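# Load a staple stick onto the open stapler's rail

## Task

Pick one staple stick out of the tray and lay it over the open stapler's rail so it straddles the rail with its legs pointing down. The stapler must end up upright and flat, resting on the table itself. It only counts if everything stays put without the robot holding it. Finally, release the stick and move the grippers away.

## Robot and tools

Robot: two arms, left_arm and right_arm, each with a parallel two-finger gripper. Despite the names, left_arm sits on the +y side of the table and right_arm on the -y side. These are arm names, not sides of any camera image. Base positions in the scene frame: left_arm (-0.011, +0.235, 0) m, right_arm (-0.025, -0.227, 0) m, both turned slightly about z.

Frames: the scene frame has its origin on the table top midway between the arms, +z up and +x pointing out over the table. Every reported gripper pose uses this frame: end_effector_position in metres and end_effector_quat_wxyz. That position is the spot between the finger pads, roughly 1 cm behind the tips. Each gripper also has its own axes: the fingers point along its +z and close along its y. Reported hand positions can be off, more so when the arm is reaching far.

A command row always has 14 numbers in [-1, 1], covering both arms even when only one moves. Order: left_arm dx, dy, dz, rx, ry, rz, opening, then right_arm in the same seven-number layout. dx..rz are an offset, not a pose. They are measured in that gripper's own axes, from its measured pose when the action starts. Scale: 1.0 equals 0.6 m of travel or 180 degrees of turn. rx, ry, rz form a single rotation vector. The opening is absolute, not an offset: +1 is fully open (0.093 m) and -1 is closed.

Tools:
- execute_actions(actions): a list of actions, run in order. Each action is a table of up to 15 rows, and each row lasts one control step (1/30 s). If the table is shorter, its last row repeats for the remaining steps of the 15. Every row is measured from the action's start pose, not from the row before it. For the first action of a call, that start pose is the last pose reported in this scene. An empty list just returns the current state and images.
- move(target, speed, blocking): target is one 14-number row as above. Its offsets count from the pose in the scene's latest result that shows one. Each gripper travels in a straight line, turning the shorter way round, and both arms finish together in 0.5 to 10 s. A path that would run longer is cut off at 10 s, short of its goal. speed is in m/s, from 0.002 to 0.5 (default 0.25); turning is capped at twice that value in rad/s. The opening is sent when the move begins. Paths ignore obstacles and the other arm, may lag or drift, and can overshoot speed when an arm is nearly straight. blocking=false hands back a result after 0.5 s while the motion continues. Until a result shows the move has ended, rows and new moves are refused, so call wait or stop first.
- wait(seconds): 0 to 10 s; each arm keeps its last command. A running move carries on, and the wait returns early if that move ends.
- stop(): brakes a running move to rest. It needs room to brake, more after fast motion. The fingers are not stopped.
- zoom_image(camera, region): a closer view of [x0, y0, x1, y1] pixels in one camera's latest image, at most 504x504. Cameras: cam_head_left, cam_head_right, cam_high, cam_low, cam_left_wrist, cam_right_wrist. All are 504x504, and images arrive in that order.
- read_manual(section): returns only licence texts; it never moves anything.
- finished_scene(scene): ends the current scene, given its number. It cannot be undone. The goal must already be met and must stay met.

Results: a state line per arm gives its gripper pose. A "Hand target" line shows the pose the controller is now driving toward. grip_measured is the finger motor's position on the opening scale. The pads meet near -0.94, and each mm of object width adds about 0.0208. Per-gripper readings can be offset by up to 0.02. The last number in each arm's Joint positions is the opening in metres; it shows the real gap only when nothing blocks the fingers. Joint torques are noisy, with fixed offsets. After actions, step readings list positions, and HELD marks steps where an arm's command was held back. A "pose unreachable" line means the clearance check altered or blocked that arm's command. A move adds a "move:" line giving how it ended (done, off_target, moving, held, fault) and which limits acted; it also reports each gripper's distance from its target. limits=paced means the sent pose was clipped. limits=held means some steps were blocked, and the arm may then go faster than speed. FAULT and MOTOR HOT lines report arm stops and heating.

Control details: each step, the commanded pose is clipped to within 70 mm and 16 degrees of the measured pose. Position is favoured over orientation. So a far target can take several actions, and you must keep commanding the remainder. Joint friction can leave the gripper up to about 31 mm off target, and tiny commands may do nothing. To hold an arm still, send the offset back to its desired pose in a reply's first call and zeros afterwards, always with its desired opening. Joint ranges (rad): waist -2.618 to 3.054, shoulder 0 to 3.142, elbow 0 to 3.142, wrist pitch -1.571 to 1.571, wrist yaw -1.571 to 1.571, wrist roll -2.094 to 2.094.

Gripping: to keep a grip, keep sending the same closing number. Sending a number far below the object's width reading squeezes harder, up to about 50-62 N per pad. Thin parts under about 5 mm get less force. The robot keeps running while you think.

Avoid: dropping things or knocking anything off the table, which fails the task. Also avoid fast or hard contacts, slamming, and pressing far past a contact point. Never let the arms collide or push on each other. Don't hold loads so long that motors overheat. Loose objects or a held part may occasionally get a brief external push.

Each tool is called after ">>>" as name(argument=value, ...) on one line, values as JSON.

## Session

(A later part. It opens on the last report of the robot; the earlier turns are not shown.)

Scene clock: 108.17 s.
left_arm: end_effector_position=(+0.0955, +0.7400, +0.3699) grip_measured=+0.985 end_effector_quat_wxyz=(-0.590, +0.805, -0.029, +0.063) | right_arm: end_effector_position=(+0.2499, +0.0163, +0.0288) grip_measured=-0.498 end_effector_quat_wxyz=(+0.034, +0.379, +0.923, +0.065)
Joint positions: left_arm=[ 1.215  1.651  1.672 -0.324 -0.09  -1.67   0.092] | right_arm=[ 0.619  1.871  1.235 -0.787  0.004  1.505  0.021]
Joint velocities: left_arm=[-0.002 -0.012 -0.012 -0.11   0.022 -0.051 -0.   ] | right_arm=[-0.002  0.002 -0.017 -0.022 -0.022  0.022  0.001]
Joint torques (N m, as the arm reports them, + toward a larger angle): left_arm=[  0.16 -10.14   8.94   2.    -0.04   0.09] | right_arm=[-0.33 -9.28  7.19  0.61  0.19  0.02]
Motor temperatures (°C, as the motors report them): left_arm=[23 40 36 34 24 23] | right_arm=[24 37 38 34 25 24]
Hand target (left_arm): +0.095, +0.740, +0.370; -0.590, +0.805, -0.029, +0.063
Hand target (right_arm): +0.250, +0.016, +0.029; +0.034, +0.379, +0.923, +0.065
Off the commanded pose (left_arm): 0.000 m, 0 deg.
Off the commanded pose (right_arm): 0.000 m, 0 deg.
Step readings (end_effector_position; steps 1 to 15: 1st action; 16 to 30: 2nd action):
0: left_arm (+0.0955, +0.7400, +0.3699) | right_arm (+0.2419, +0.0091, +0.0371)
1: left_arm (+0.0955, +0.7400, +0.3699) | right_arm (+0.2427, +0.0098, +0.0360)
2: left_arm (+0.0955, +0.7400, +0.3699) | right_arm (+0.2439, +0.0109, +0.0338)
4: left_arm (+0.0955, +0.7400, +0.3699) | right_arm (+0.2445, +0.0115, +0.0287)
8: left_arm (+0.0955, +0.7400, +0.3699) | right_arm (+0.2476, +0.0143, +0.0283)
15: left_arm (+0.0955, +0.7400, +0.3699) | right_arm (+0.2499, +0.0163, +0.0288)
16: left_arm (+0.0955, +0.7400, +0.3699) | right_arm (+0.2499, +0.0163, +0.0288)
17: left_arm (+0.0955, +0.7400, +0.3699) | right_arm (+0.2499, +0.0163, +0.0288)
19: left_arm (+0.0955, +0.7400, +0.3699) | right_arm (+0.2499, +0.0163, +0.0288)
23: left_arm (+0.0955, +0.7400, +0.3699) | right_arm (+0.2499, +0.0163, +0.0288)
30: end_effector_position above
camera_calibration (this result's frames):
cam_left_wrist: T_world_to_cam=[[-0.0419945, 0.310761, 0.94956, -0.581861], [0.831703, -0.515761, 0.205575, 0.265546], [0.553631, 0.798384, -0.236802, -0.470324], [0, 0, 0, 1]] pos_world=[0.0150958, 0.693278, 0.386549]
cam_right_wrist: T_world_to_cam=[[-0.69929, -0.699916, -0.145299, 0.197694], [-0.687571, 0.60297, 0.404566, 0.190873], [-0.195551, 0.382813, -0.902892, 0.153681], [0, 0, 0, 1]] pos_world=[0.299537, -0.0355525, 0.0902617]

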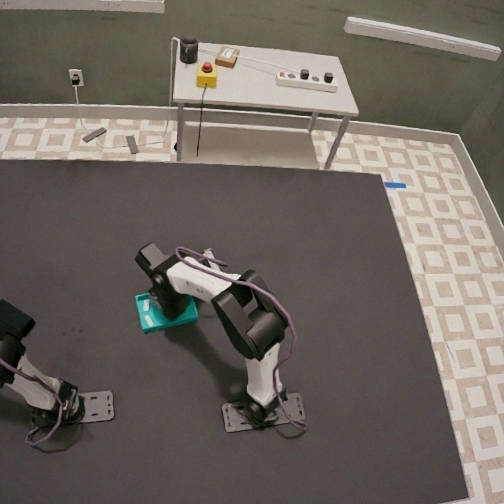

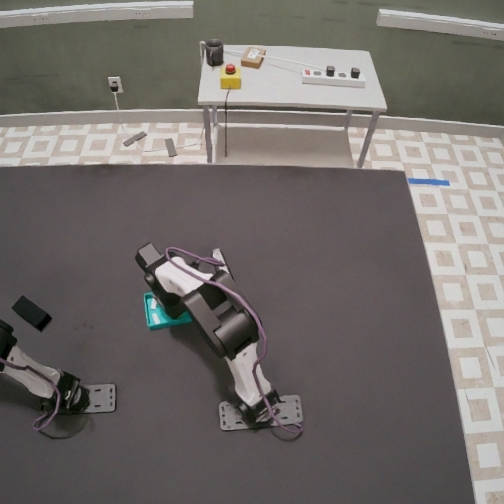

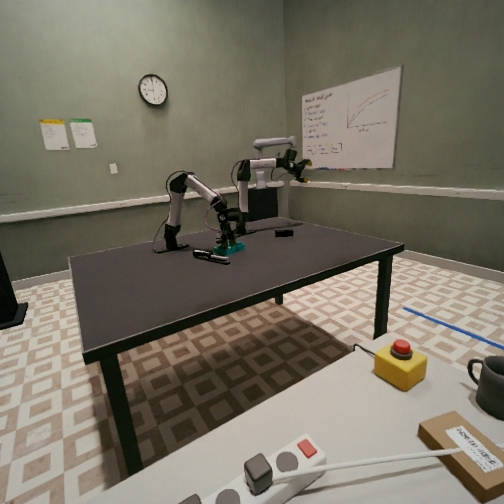

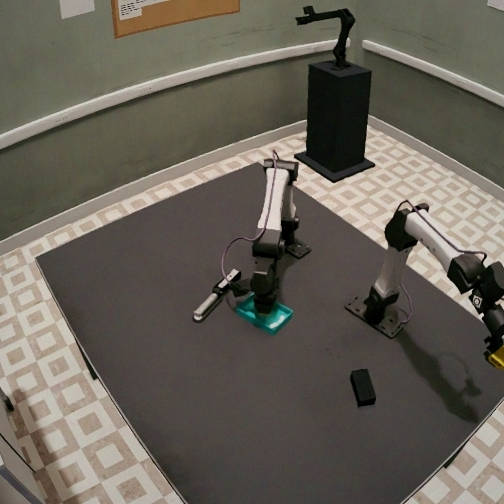

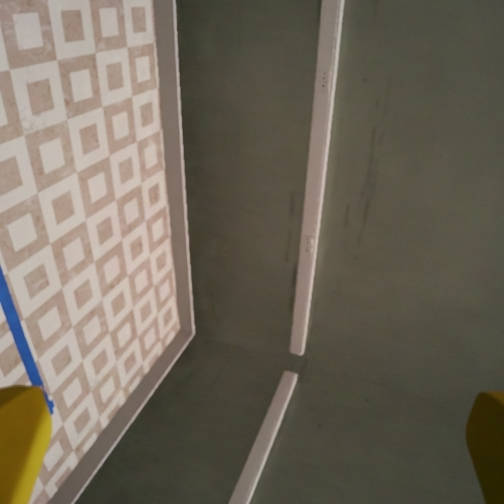

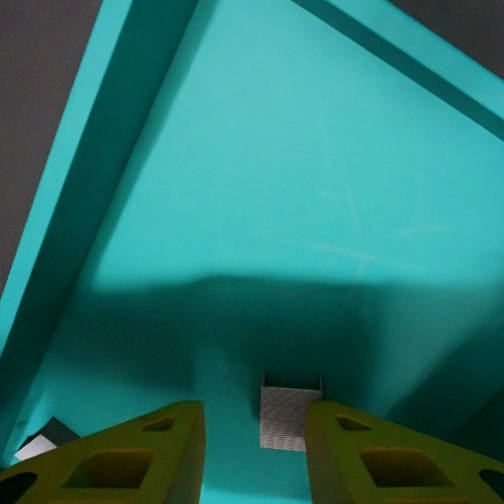

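>>> execute_actions(actions=[[[0,0,0,0,0,0,1,0,-0.01,-0.006,0.03,0,0,-0.44]],[[0,0,0,0,0,0,1,0,0,0,0,0,0,-0.44]]])

Scene clock: 116.60 s.
left_arm: end_effector_position=(+0.0955, +0.7400, +0.3699) grip_measured=+0.985 end_effector_quat_wxyz=(-0.590, +0.805, -0.029, +0.063) | right_arm: end_effector_position=(+0.2452, +0.0121, +0.0353) grip_measured=-0.442 end_effector_quat_wxyz=(+0.019, +0.379, +0.924, +0.034)
Joint positions: left_arm=[ 1.215  1.651  1.672 -0.324 -0.09  -1.67   0.092] | right_arm=[ 0.619  1.897  1.306 -0.903  0.004  1.505  0.024]
Joint velocities: left_arm=[-0.002  0.022  0.007  0.081 -0.037 -0.051  0.001] | right_arm=[-0.002 -0.012  0.007 -0.051 -0.022 -0.051 -0.   ]
Joint torques (N m, as the arm reports them, + toward a larger angle): left_arm=[  0.15 -10.14   8.95   2.01  -0.03   0.12] | right_arm=[-0.27 -9.54  7.15  0.5   0.17  0.05]
Motor temperatures (°C, as the motors report them): left_arm=[23 40 36 35 24 23] | right_arm=[24 37 39 34 25 24]
Hand target (left_arm): +0.095, +0.740, +0.370; -0.590, +0.805, -0.029, +0.063
Hand target (right_arm): +0.245, +0.012, +0.035; +0.019, +0.379, +0.924, +0.034
Off the commanded pose (left_arm): 0.000 m, 0 deg.
Off the commanded pose (right_arm): 0.000 m, 0 deg.
Step readings (end_effector_position; steps 1 to 15: 1st action; 16 to 30: 2nd action):
0: left_arm (+0.0955, +0.7400, +0.3699) | right_arm (+0.2499, +0.0163, +0.0288)
1: left_arm (+0.0955, +0.7400, +0.3699) | right_arm (+0.2490, +0.0155, +0.0297)
2: left_arm (+0.0955, +0.7400, +0.3699) | right_arm (+0.2488, +0.0153, +0.0311)
4: left_arm (+0.0955, +0.7400, +0.3699) | right_arm (+0.2508, +0.0171, +0.0339)
8: left_arm (+0.0955, +0.7400, +0.3699) | right_arm (+0.2493, +0.0158, +0.0358)
15: left_arm (+0.0955, +0.7400, +0.3699) | right_arm (+0.2452, +0.0121, +0.0353)
16: left_arm (+0.0955, +0.7400, +0.3699) | right_arm (+0.2452, +0.0121, +0.0353)
17: left_arm (+0.0955, +0.7400, +0.3699) | right_arm (+0.2452, +0.0121, +0.0353)
19: left_arm (+0.0955, +0.7400, +0.3699) | right_arm (+0.2452, +0.0121, +0.0353)
23: left_arm (+0.0955, +0.7400, +0.3699) | right_arm (+0.2452, +0.0121, +0.0353)
30: end_effector_position above
camera_calibration (this result's frames):
cam_left_wrist: T_world_to_cam=[[-0.0419945, 0.310761, 0.94956, -0.581861], [0.831703, -0.515761, 0.205575, 0.265546], [0.553631, 0.798384, -0.236802, -0.470324], [0, 0, 0, 1]] pos_world=[0.0150958, 0.693278, 0.386549]
cam_right_wrist: T_world_to_cam=[[-0.705111, -0.705088, -0.0752947, 0.191397], [-0.666034, 0.622106, 0.411562, 0.181747], [-0.243346, 0.340346, -0.908266, 0.172696], [0, 0, 0, 1]] pos_world=[0.298031, -0.0368909, 0.0964644]

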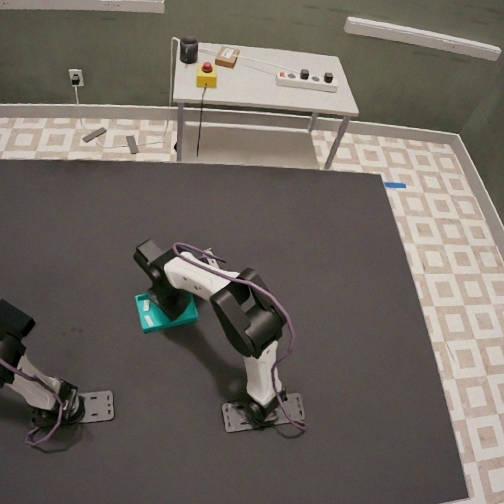

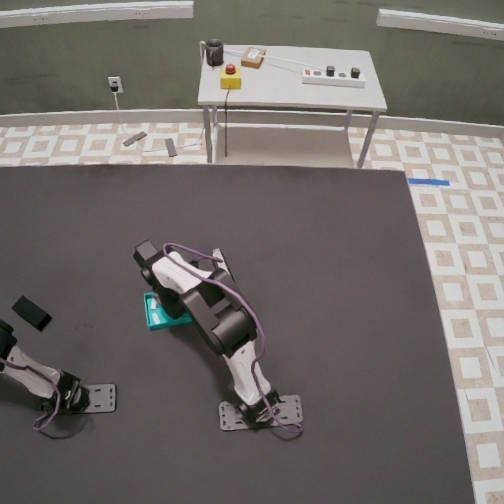

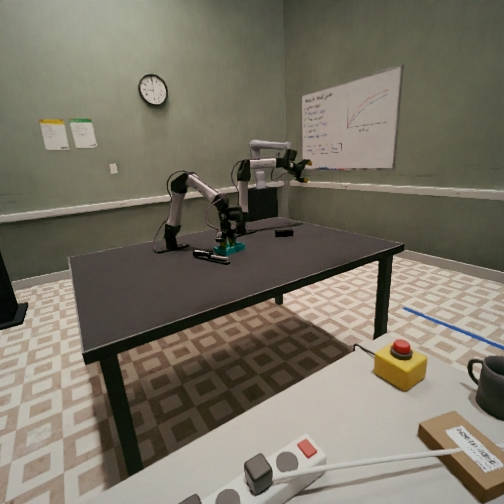

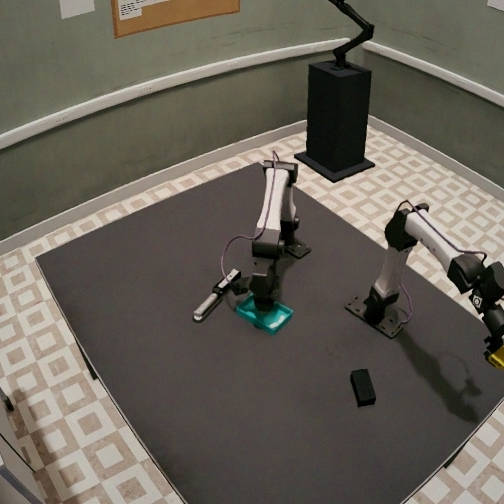

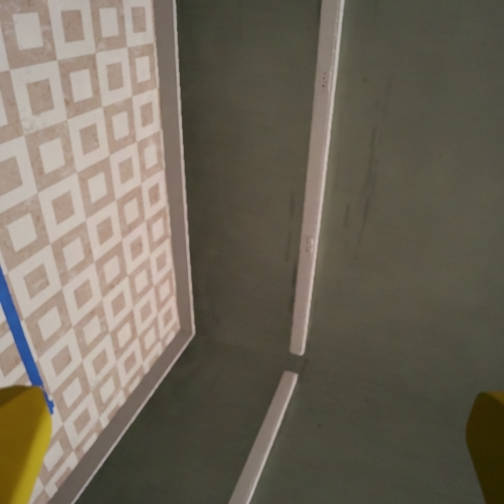

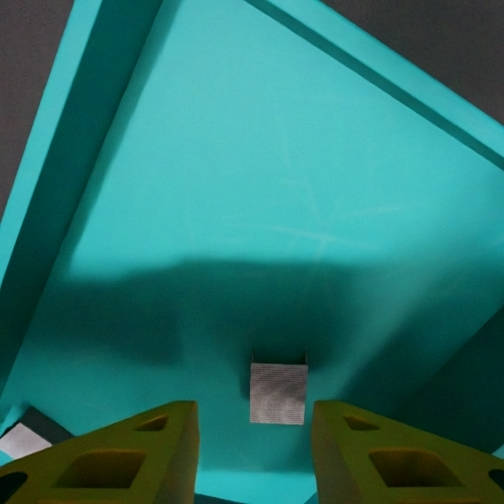

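>>> execute_actions(actions=[[[0,0,0,0,0,0,1,0,-0.03,0.045,0.012,0,0,-0.44]],[[0,0,0,0,0,0,1,0,0,0,0,0,0,-0.44]]])

Scene clock: 121.87 s.
left_arm: end_effector_position=(+0.0955, +0.7400, +0.3699) grip_measured=+0.985 end_effector_quat_wxyz=(-0.590, +0.805, -0.029, +0.063) | right_arm: end_effector_position=(+0.2452, +0.0119, +0.0296) grip_measured=-0.442 end_effector_quat_wxyz=(+0.025, +0.380, +0.924, +0.046)
Joint positions: left_arm=[ 1.215  1.651  1.672 -0.324 -0.09  -1.67   0.092] | right_arm=[ 0.618  1.882  1.26  -0.845  0.004  1.505  0.024]
Joint velocities: left_arm=[ 0.007  0.022 -0.012  0.007 -0.022  0.022  0.   ] | right_arm=[-0.002 -0.007 -0.017 -0.007 -0.051 -0.037 -0.001]
Joint torques (N m, as the arm reports them, + toward a larger angle): left_arm=[  0.12 -10.07   9.01   2.01  -0.05   0.09] | right_arm=[-0.31 -9.12  7.21  0.5   0.19  0.03]
Motor temperatures (°C, as the motors report them): left_arm=[23 40 36 35 24 23] | right_arm=[24 38 39 34 25 24]
Hand target (left_arm): +0.095, +0.740, +0.370; -0.590, +0.805, -0.029, +0.063
Hand target (right_arm): +0.245, +0.012, +0.028; +0.024, +0.380, +0.924, +0.044
Off the commanded pose (left_arm): 0.000 m, 0 deg.
Off the commanded pose (right_arm): 0.001 m, 0 deg.
Step readings (end_effector_position; steps 1 to 15: 1st action; 16 to 30: 2nd action):
0: left_arm (+0.0955, +0.7400, +0.3699) | right_arm (+0.2452, +0.0121, +0.0353)
1: left_arm (+0.0955, +0.7400, +0.3699) | right_arm (+0.2451, +0.0120, +0.0330)
2: left_arm (+0.0955, +0.7400, +0.3699) | right_arm (+0.2440, +0.0111, +0.0296)
4: left_arm (+0.0955, +0.7400, +0.3699) | right_arm (+0.2417, +0.0103, +0.0286)
8: left_arm (+0.0955, +0.7400, +0.3699) | right_arm (+0.2432, +0.0112, +0.0281)
15: left_arm (+0.0955, +0.7400, +0.3699) | right_arm (+0.2450, +0.0116, +0.0282)
16: left_arm (+0.0955, +0.7400, +0.3699) | right_arm (+0.2451, +0.0117, +0.0289)
17: left_arm (+0.0955, +0.7400, +0.3699) | right_arm (+0.2452, +0.0118, +0.0295)
19: left_arm (+0.0955, +0.7400, +0.3699) | right_arm (+0.2452, +0.0119, +0.0296)
23: left_arm (+0.0955, +0.7400, +0.3699) | right_arm (+0.2452, +0.0119, +0.0296)
30: end_effector_position above
camera_calibration (this result's frames):
cam_left_wrist: T_world_to_cam=[[-0.0419945, 0.310761, 0.94956, -0.581861], [0.831703, -0.515761, 0.205575, 0.265546], [0.553631, 0.798384, -0.236802, -0.470324], [0, 0, 0, 1]] pos_world=[0.0150958, 0.693278, 0.386549]
cam_right_wrist: T_world_to_cam=[[-0.704176, -0.702735, -0.101493, 0.191336], [-0.673317, 0.615545, 0.409571, 0.186187], [-0.225346, 0.356747, -0.906615, 0.162972], [0, 0, 0, 1]] pos_world=[0.296822, -0.0382882, 0.0909157]

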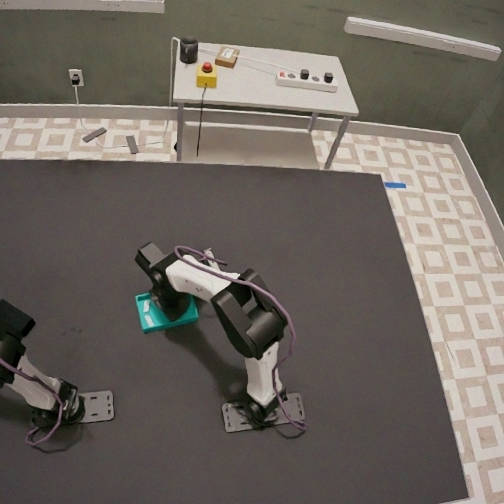

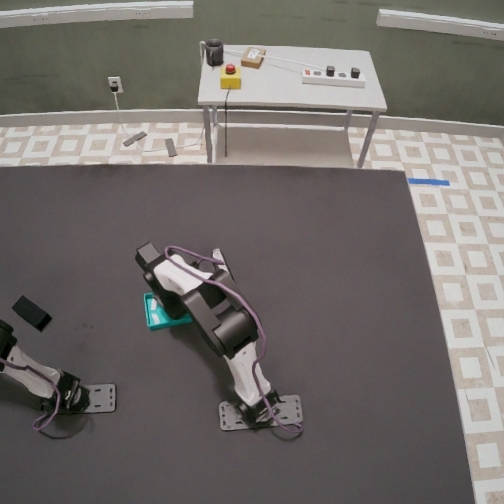

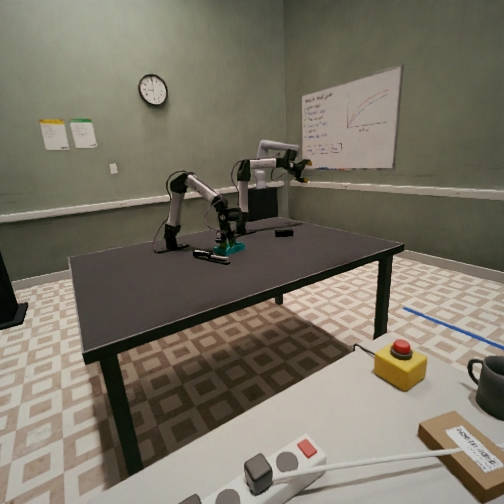

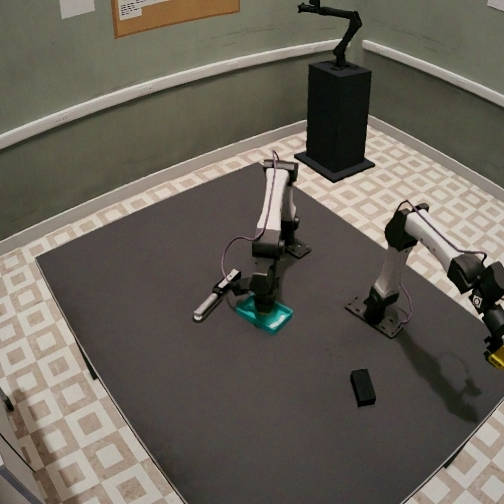

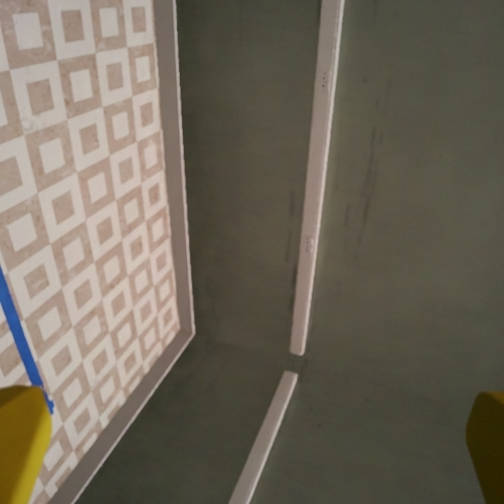

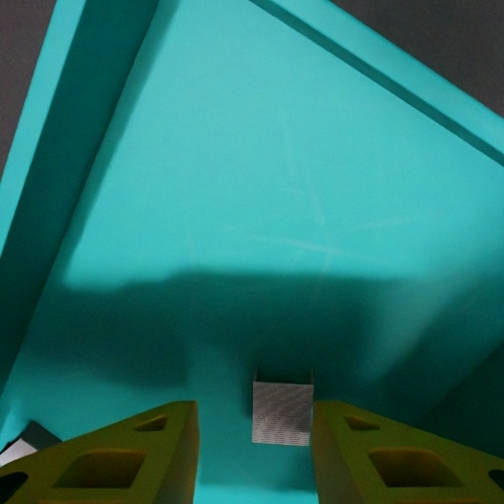

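>>> execute_actions(actions=[[[0,0,0,0,0,0,1,-0.03,-0.012,-0.008,0.01,0,0,-0.5]],[[0,0,0,0,0,0,1,0,-0.01,0.035,0.008,0,0,-0.5]],[[0,0,0,0,0,0,1,0,0,0,0,0,0,-0.5]]])

Scene clock: 144.67 s.
left_arm: end_effector_position=(+0.0955, +0.7400, +0.3699) grip_measured=+0.985 end_effector_quat_wxyz=(-0.590, +0.805, -0.029, +0.063) | right_arm: end_effector_position=(+0.2542, -0.0045, +0.0238) grip_measured=-0.498 end_effector_quat_wxyz=(+0.021, +0.384, +0.922, +0.037)
Joint positions: left_arm=[ 1.215  1.651  1.672 -0.324 -0.09  -1.67   0.092] | right_arm=[ 0.566  1.893  1.252 -0.844  0.002  1.463  0.021]
Joint velocities: left_arm=[-0.012 -0.017 -0.017 -0.051 -0.051 -0.022  0.001] | right_arm=[ 0.002  0.007  0.012 -0.022 -0.051  0.007  0.   ]
Joint torques (N m, as the arm reports them, + toward a larger angle): left_arm=[  0.09 -10.17   9.     2.01  -0.03   0.09] | right_arm=[-0.24 -9.44  7.07  0.52  0.16  0.06]
Motor temperatures (°C, as the motors report them): left_arm=[23 41 37 36 24 23] | right_arm=[24 38 40 33 25 24]
Hand target (left_arm): +0.095, +0.740, +0.370; -0.590, +0.805, -0.029, +0.063
Hand target (right_arm): +0.254, -0.005, +0.024; +0.021, +0.384, +0.922, +0.037
Off the commanded pose (left_arm): 0.000 m, 0 deg.
Off the commanded pose (right_arm): 0.000 m, 0 deg.
Step readings (end_effector_position; steps 1 to 15: 1st action; 16 to 30: 2nd action; 31 to 45: 3rd action):
0: left_arm (+0.0955, +0.7400, +0.3699) | right_arm (+0.2452, +0.0119, +0.0296)
1: left_arm (+0.0955, +0.7400, +0.3699) | right_arm (+0.2456, +0.0105, +0.0296)
2: left_arm (+0.0955, +0.7400, +0.3699) | right_arm (+0.2467, +0.0077, +0.0295)
4: left_arm (+0.0955, +0.7400, +0.3699) | right_arm (+0.2497, -0.0002, +0.0292)
8: left_arm (+0.0955, +0.7400, +0.3699) | right_arm (+0.2513, -0.0069, +0.0290)
15: left_arm (+0.0955, +0.7400, +0.3699) | right_arm (+0.2501, -0.0078, +0.0289)
16: left_arm (+0.0955, +0.7400, +0.3699) | right_arm (+0.2503, -0.0076, +0.0280)
17: left_arm (+0.0955, +0.7400, +0.3699) | right_arm (+0.2507, -0.0073, +0.0268)
19: left_arm (+0.0955, +0.7400, +0.3699) | right_arm (+0.2510, -0.0071, +0.0261)
23: left_arm (+0.0955, +0.7400, +0.3699) | right_arm (+0.2523, -0.0061, +0.0256)
30: left_arm (+0.0955, +0.7400, +0.3699) | right_arm (+0.2541, -0.0046, +0.0238)
31: left_arm (+0.0955, +0.7400, +0.3699) | right_arm (+0.2542, -0.0045, +0.0238)
32: left_arm (+0.0955, +0.7400, +0.3699) | right_arm (+0.2542, -0.0045, +0.0238)
34: left_arm (+0.0955, +0.7400, +0.3699) | right_arm (+0.2542, -0.0045, +0.0238)
38: left_arm (+0.0955, +0.7400, +0.3699) | right_arm (+0.2542, -0.0045, +0.0238)
45: end_effector_position above
camera_calibration (this result's frames):
cam_left_wrist: T_world_to_cam=[[-0.0419945, 0.310761, 0.94956, -0.581861], [0.831703, -0.515761, 0.205575, 0.265546], [0.553631, 0.798384, -0.236802, -0.470324], [0, 0, 0, 1]] pos_world=[0.0150958, 0.693278, 0.386549]
cam_right_wrist: T_world_to_cam=[[-0.712321, -0.696966, -0.082686, 0.187242], [-0.661722, 0.627647, 0.4101, 0.20184], [-0.233928, 0.346838, -0.908285, 0.167697], [0, 0, 0, 1]] pos_world=[0.306167, -0.0543466, 0.0850248]

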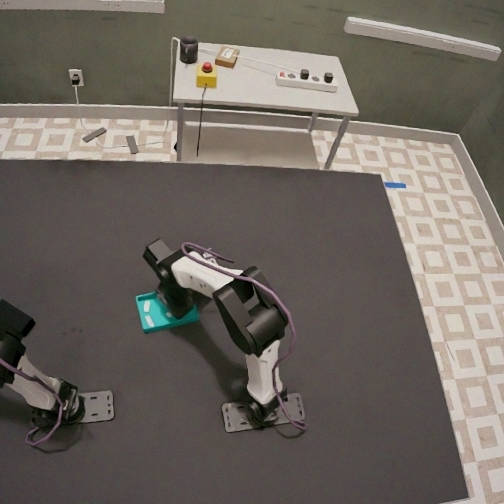

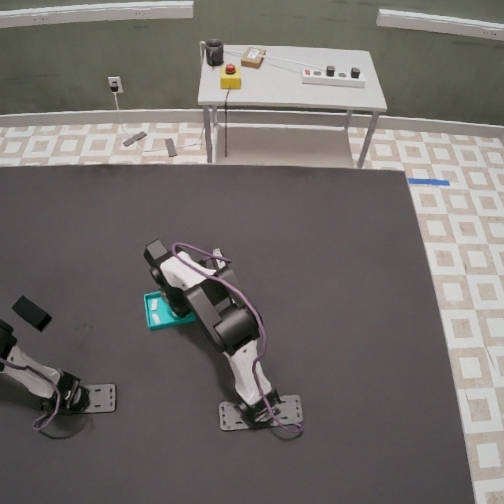

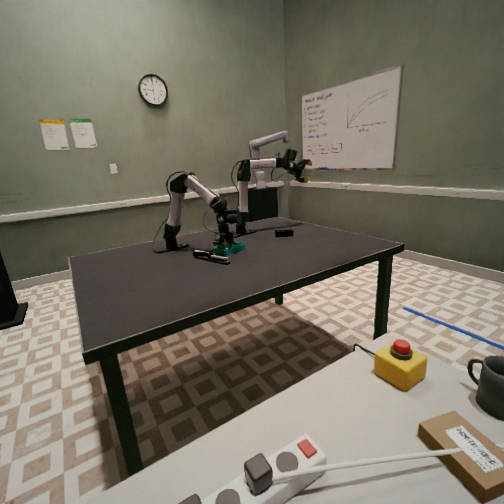

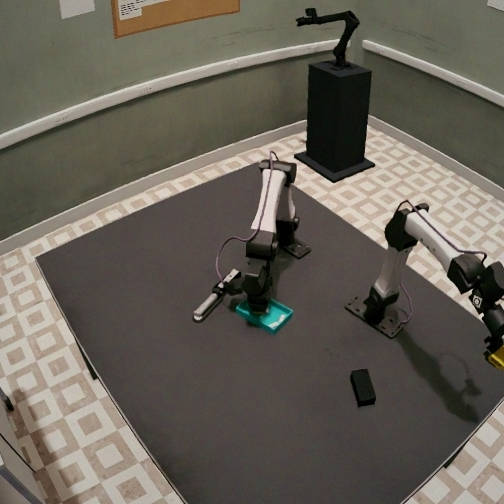

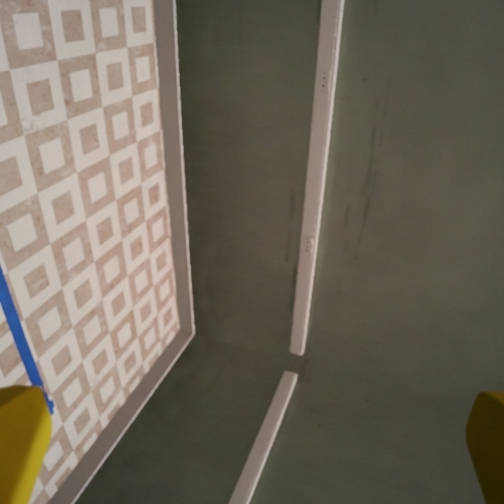

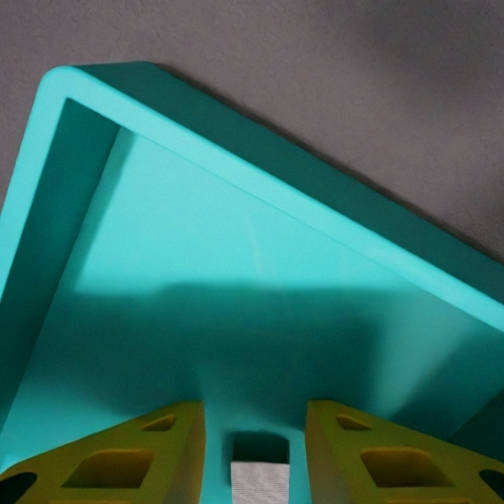

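>>> execute_actions(actions=[[[0,0,0,0,0,0,1,0,-0.016,0.035,0.01,0,0,-0.5]],[[0,0,0,0,0,0,1,0,0,0,0,0,0,-0.5]]])

Scene clock: 163.90 s.
left_arm: end_effector_position=(+0.0955, +0.7400, +0.3699) grip_measured=+0.985 end_effector_quat_wxyz=(-0.590, +0.805, -0.029, +0.063) | right_arm: end_effector_position=(+0.2550, -0.0039, +0.0216) grip_measured=-0.499 end_effector_quat_wxyz=(+0.023, +0.384, +0.922, +0.041)
Joint positions: left_arm=[ 1.215  1.651  1.672 -0.324 -0.09  -1.67   0.092] | right_arm=[ 0.566  1.893  1.241 -0.825  0.002  1.463  0.021]
Joint velocities: left_arm=[ 0.007 -0.017  0.007 -0.007 -0.007 -0.037 -0.   ] | right_arm=[ 0.002  0.002 -0.002 -0.051 -0.037 -0.037  0.001]
Joint torques (N m, as the arm reports them, + toward a larger angle): left_arm=[  0.16 -10.12   8.95   2.    -0.04   0.1 ] | right_arm=[-0.29 -9.24  7.04  0.51  0.21  0.03]
Motor temperatures (°C, as the motors report them): left_arm=[23 41 37 37 24 23] | right_arm=[24 39 40 33 25 24]
Hand target (left_arm): +0.095, +0.740, +0.370; -0.590, +0.805, -0.029, +0.063
Hand target (right_arm): +0.255, -0.004, +0.021; +0.023, +0.384, +0.922, +0.040
Off the commanded pose (left_arm): 0.000 m, 0 deg.
Off the commanded pose (right_arm): 0.001 m, 0 deg.
Step readings (end_effector_position; steps 1 to 15: 1st action; 16 to 30: 2nd action):
0: left_arm (+0.0955, +0.7400, +0.3699) | right_arm (+0.2542, -0.0045, +0.0238)
1: left_arm (+0.0955, +0.7400, +0.3699) | right_arm (+0.2545, -0.0043, +0.0230)
2: left_arm (+0.0955, +0.7400, +0.3699) | right_arm (+0.2548, -0.0041, +0.0218)
4: left_arm (+0.0955, +0.7400, +0.3699) | right_arm (+0.2549, -0.0040, +0.0211)
8: left_arm (+0.0955, +0.7400, +0.3699) | right_arm (+0.2549, -0.0040, +0.0211)
15: left_arm (+0.0955, +0.7400, +0.3699) | right_arm (+0.2549, -0.0040, +0.0211)
16: left_arm (+0.0955, +0.7400, +0.3699) | right_arm (+0.2550, -0.0039, +0.0215)
17: left_arm (+0.0955, +0.7400, +0.3699) | right_arm (+0.2550, -0.0039, +0.0216)
19: left_arm (+0.0955, +0.7400, +0.3699) | right_arm (+0.2550, -0.0039, +0.0216)
23: left_arm (+0.0955, +0.7400, +0.3699) | right_arm (+0.2550, -0.0039, +0.0216)
30: end_effector_position above
camera_calibration (this result's frames):
cam_left_wrist: T_world_to_cam=[[-0.0419945, 0.310761, 0.94956, -0.581861], [0.831703, -0.515761, 0.205575, 0.265546], [0.553631, 0.798384, -0.236802, -0.470324], [0, 0, 0, 1]] pos_world=[0.0150958, 0.693278, 0.386549]
cam_right_wrist: T_world_to_cam=[[-0.711724, -0.69649, -0.091382, 0.188087], [-0.664531, 0.625406, 0.40898, 0.203584], [-0.2277, 0.351807, -0.907956, 0.164122], [0, 0, 0, 1]] pos_world=[0.306525, -0.0540614, 0.0829416]

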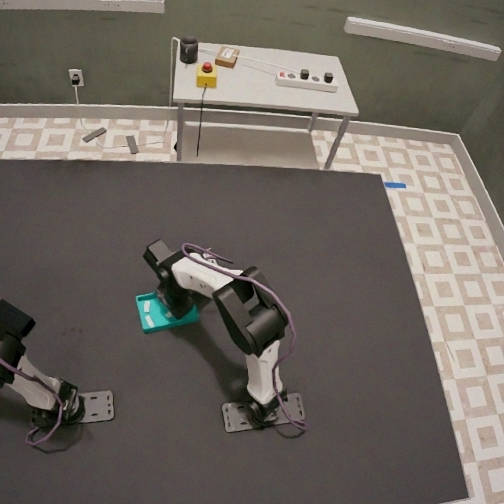

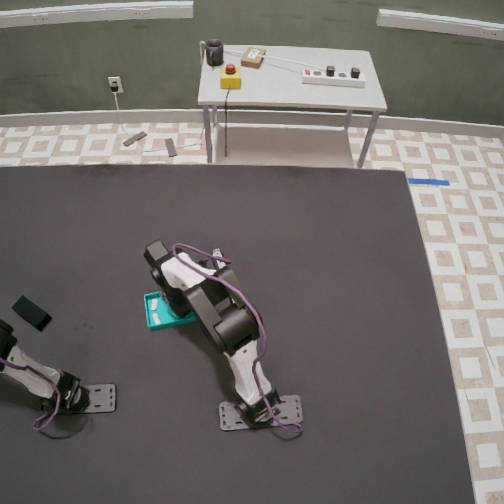

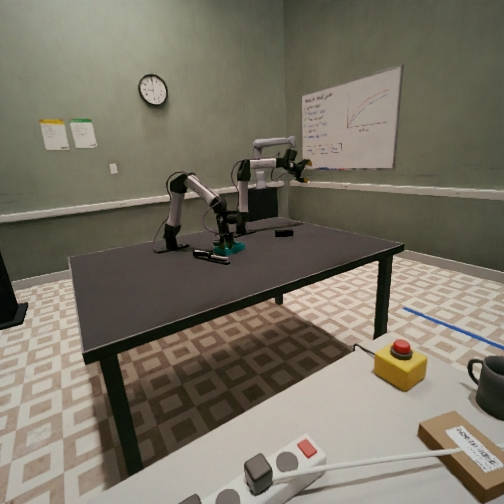

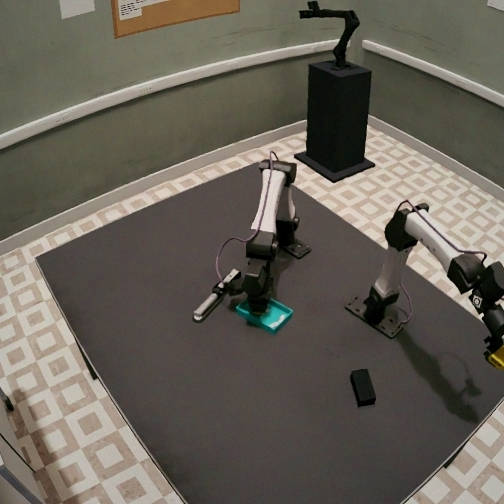

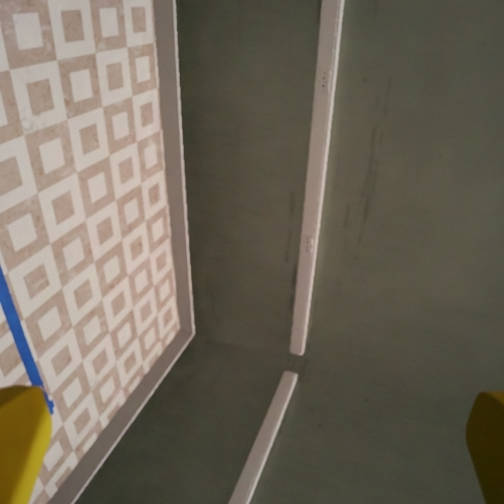

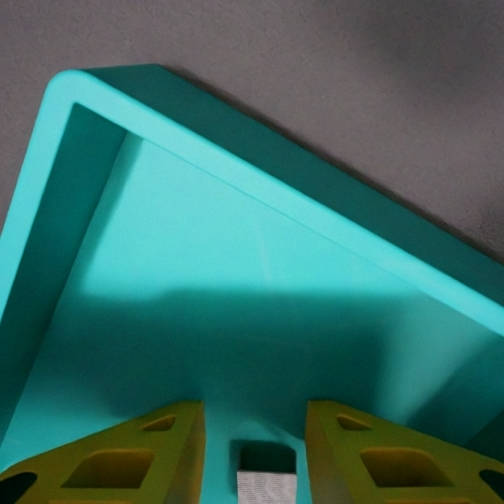

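>>> execute_actions(actions=[[[0,0,0,0,0,0,1,0.028,0,-0.003,0,0,0,-0.5]],[[0,0,0,0,0,0,1,0,0,0,0,0,0,-0.5]]])

Scene clock: 171.40 s.
left_arm: end_effector_position=(+0.0955, +0.7400, +0.3699) grip_measured=+0.985 end_effector_quat_wxyz=(-0.590, +0.805, -0.029, +0.063) | right_arm: end_effector_position=(+0.2459, +0.0071, +0.0216) grip_measured=-0.499 end_effector_quat_wxyz=(+0.024, +0.382, +0.923, +0.040)
Joint positions: left_arm=[ 1.215  1.651  1.672 -0.324 -0.09  -1.67   0.092] | right_arm=[ 0.609  1.893  1.241 -0.825  0.007  1.501  0.021]
Joint velocities: left_arm=[-0.002  0.022  0.002 -0.007 -0.037 -0.022  0.   ] | right_arm=[-0.007  0.002 -0.007 -0.007 -0.022 -0.11   0.   ]
Joint torques (N m, as the arm reports them, + toward a larger angle): left_arm=[  0.16 -10.15   8.97   1.99  -0.06   0.08] | right_arm=[-0.34 -9.33  7.16  0.52  0.19  0.04]
Motor temperatures (°C, as the motors report them): left_arm=[23 41 37 38 24 23] | right_arm=[24 40 40 32 25 24]
Hand target (left_arm): +0.095, +0.740, +0.370; -0.590, +0.805, -0.029, +0.063
Hand target (right_arm): +0.246, +0.007, +0.022; +0.024, +0.382, +0.923, +0.040
Off the commanded pose (left_arm): 0.000 m, 0 deg.
Off the commanded pose (right_arm): 0.000 m, 0 deg.
Step readings (end_effector_position; steps 1 to 15: 1st action; 16 to 30: 2nd action):
0: left_arm (+0.0955, +0.7400, +0.3699) | right_arm (+0.2550, -0.0039, +0.0216)
1: left_arm (+0.0955, +0.7400, +0.3699) | right_arm (+0.2545, -0.0032, +0.0216)
2: left_arm (+0.0955, +0.7400, +0.3699) | right_arm (+0.2532, -0.0017, +0.0216)
4: left_arm (+0.0955, +0.7400, +0.3699) | right_arm (+0.2492, +0.0032, +0.0216)
8: left_arm (+0.0955, +0.7400, +0.3699) | right_arm (+0.2459, +0.0071, +0.0216)
15: left_arm (+0.0955, +0.7400, +0.3699) | right_arm (+0.2459, +0.0071, +0.0216)
16: left_arm (+0.0955, +0.7400, +0.3699) | right_arm (+0.2459, +0.0071, +0.0216)
17: left_arm (+0.0955, +0.7400, +0.3699) | right_arm (+0.2459, +0.0071, +0.0216)
19: left_arm (+0.0955, +0.7400, +0.3699) | right_arm (+0.2459, +0.0071, +0.0216)
23: left_arm (+0.0955, +0.7400, +0.3699) | right_arm (+0.2459, +0.0071, +0.0216)
30: end_effector_position above
camera_calibration (this result's frames):
cam_left_wrist: T_world_to_cam=[[-0.0419945, 0.310761, 0.94956, -0.581861], [0.831703, -0.515761, 0.205575, 0.265546], [0.553631, 0.798384, -0.236802, -0.470324], [0, 0, 0, 1]] pos_world=[0.0150958, 0.693278, 0.386549]
cam_right_wrist: T_world_to_cam=[[-0.708916, -0.699347, -0.0913889, 0.188586], [-0.667524, 0.623463, 0.407069, 0.191417], [-0.227705, 0.349582, -0.908814, 0.158208], [0, 0, 0, 1]] pos_world=[0.297492, -0.0427609, 0.0830965]

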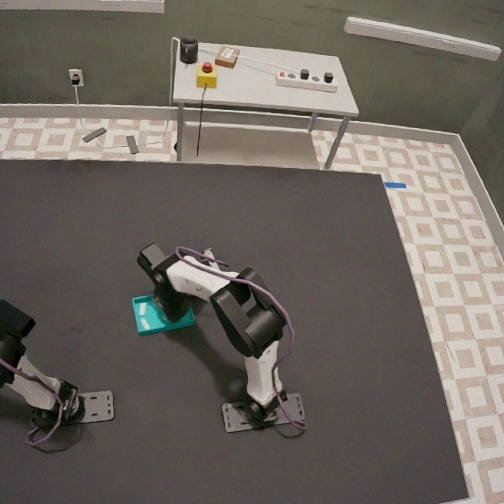

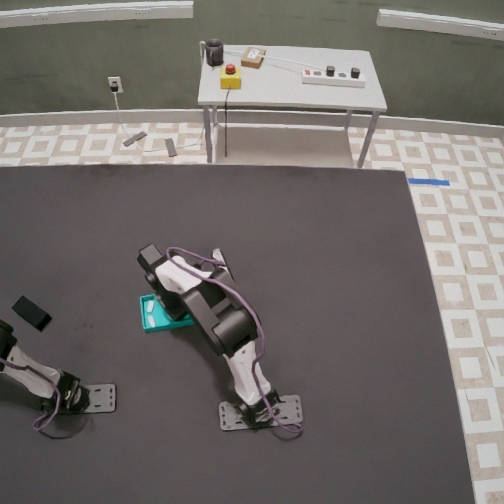

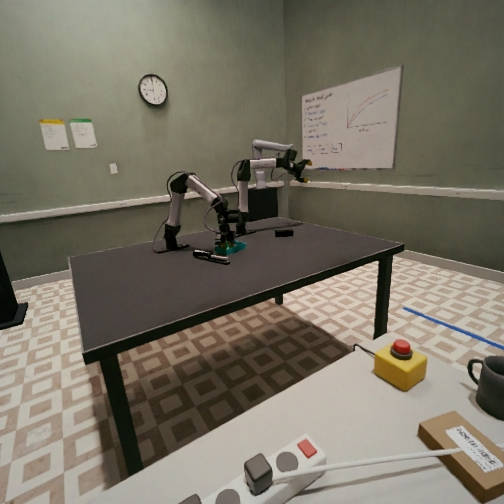

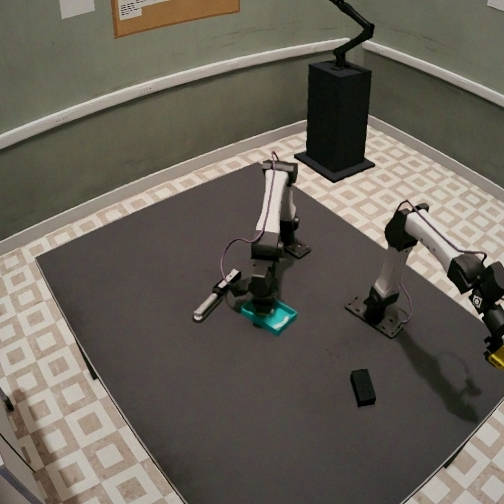

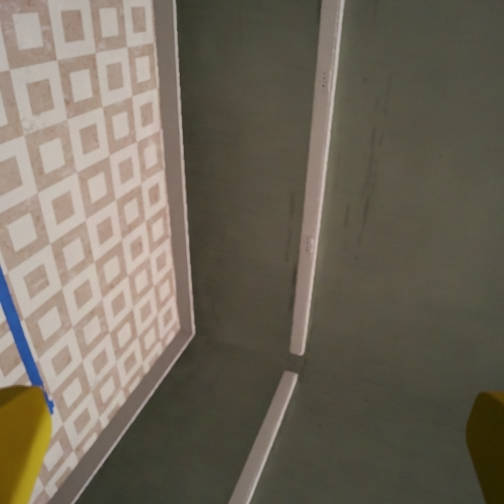

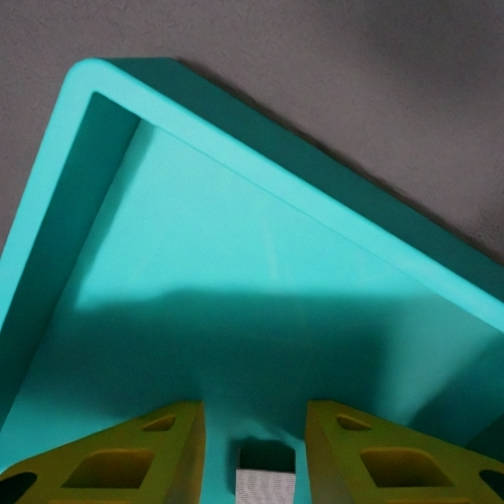

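>>> move(target=[0,0,0,0,0,0,1,0.0,0.0,-0.05,0.055,0,0,-0.5], speed=0.1)

Scene clock: 192.87 s.
left_arm: end_effector_position=(+0.0955, +0.7400, +0.3699) grip_measured=+0.985 end_effector_quat_wxyz=(-0.590, +0.805, -0.029, +0.063) | right_arm: end_effector_position=(+0.2428, +0.0044, +0.0538) grip_measured=-0.498 end_effector_quat_wxyz=(-0.011, +0.382, +0.923, -0.030)
Joint positions: left_arm=[ 1.215  1.651  1.672 -0.324 -0.09  -1.67   0.092] | right_arm=[ 0.609  1.974  1.492 -1.151  0.007  1.501  0.021]
Joint velocities: left_arm=[-0.007  0.002 -0.002 -0.051  0.007  0.066  0.001] | right_arm=[-0.002 -0.007 -0.007 -0.081  0.007 -0.037  0.   ]
Joint torques (N m, as the arm reports them, + toward a larger angle): left_arm=[  0.17 -10.14   9.     2.01  -0.03   0.12] | right_arm=[ 0.01 -8.56  8.72  0.11  0.28  0.09]
Motor temperatures (°C, as the motors report them): left_arm=[23 41 38 38 24 23] | right_arm=[24 41 40 32 25 24]
Hand target (left_arm): +0.095, +0.740, +0.370; -0.590, +0.805, -0.029, +0.063
Hand target (right_arm): +0.244, +0.005, +0.052; -0.009, +0.382, +0.923, -0.039
Off the commanded pose (left_arm): 0.000 m, 0 deg.
Off the commanded pose (right_arm): 0.003 m, 1 deg.
move: done
camera_calibration (this result's frames):
cam_left_wrist: T_world_to_cam=[[-0.0419945, 0.310761, 0.94956, -0.581861], [0.831703, -0.515761, 0.205575, 0.265546], [0.553631, 0.798384, -0.236802, -0.470324], [0, 0, 0, 1]] pos_world=[0.0150958, 0.693278, 0.386549]
cam_right_wrist: T_world_to_cam=[[-0.710503, -0.700728, 0.0645403, 0.179446], [-0.618824, 0.665845, 0.416783, 0.165384], [-0.335025, 0.256186, -0.906712, 0.214072], [0, 0, 0, 1]] pos_world=[0.301561, -0.0392199, 0.113591]

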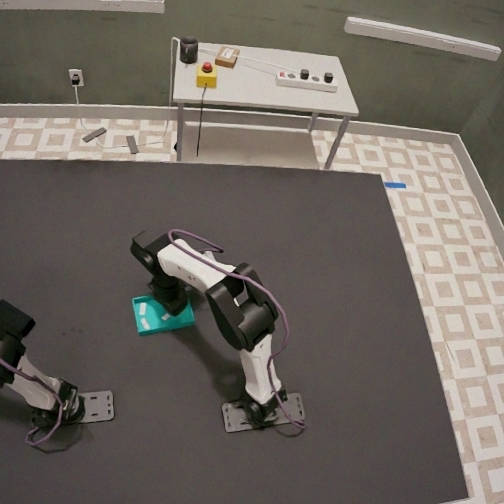

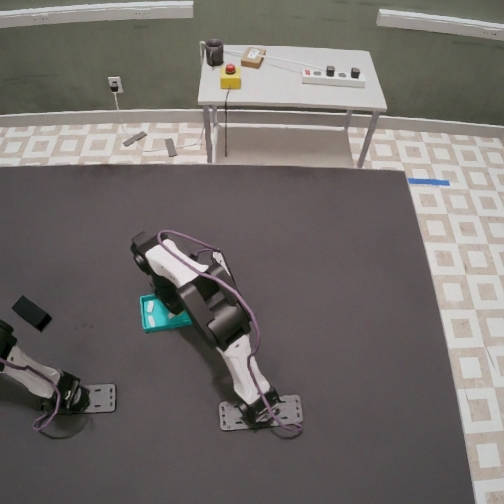

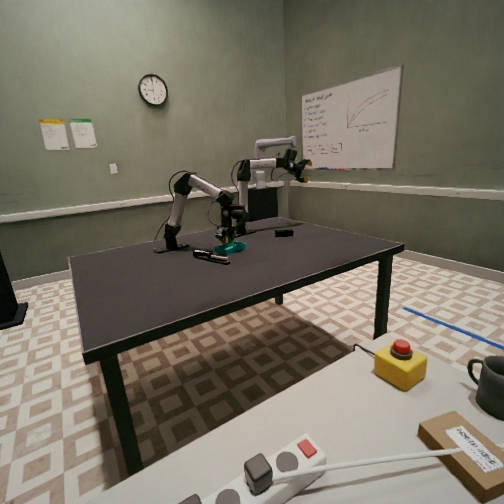

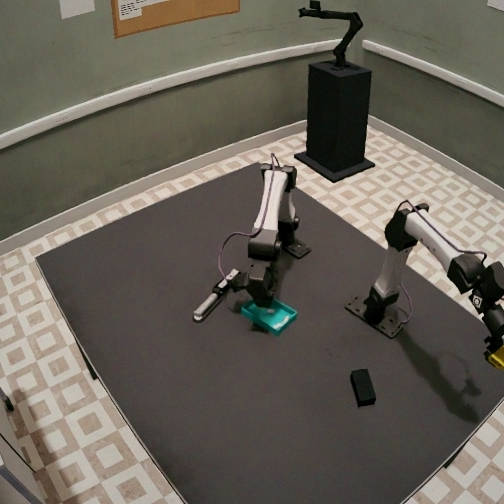

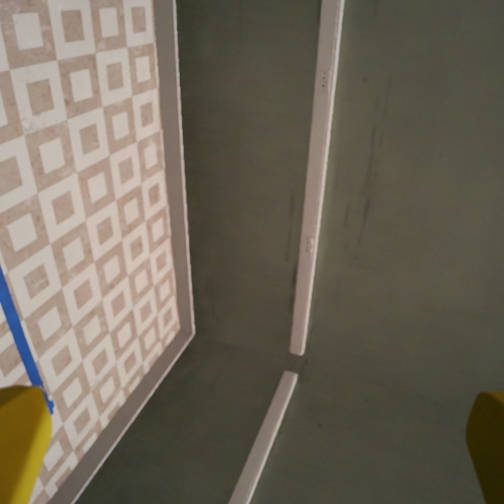

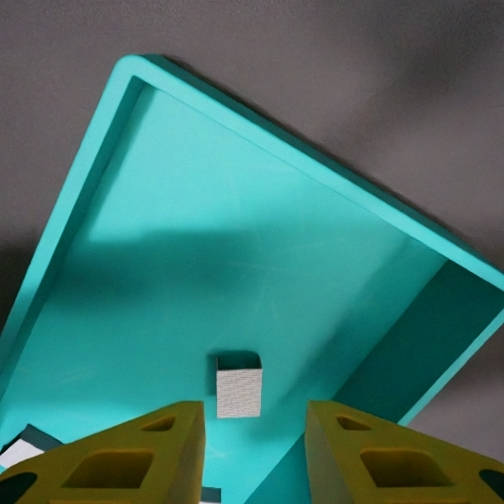

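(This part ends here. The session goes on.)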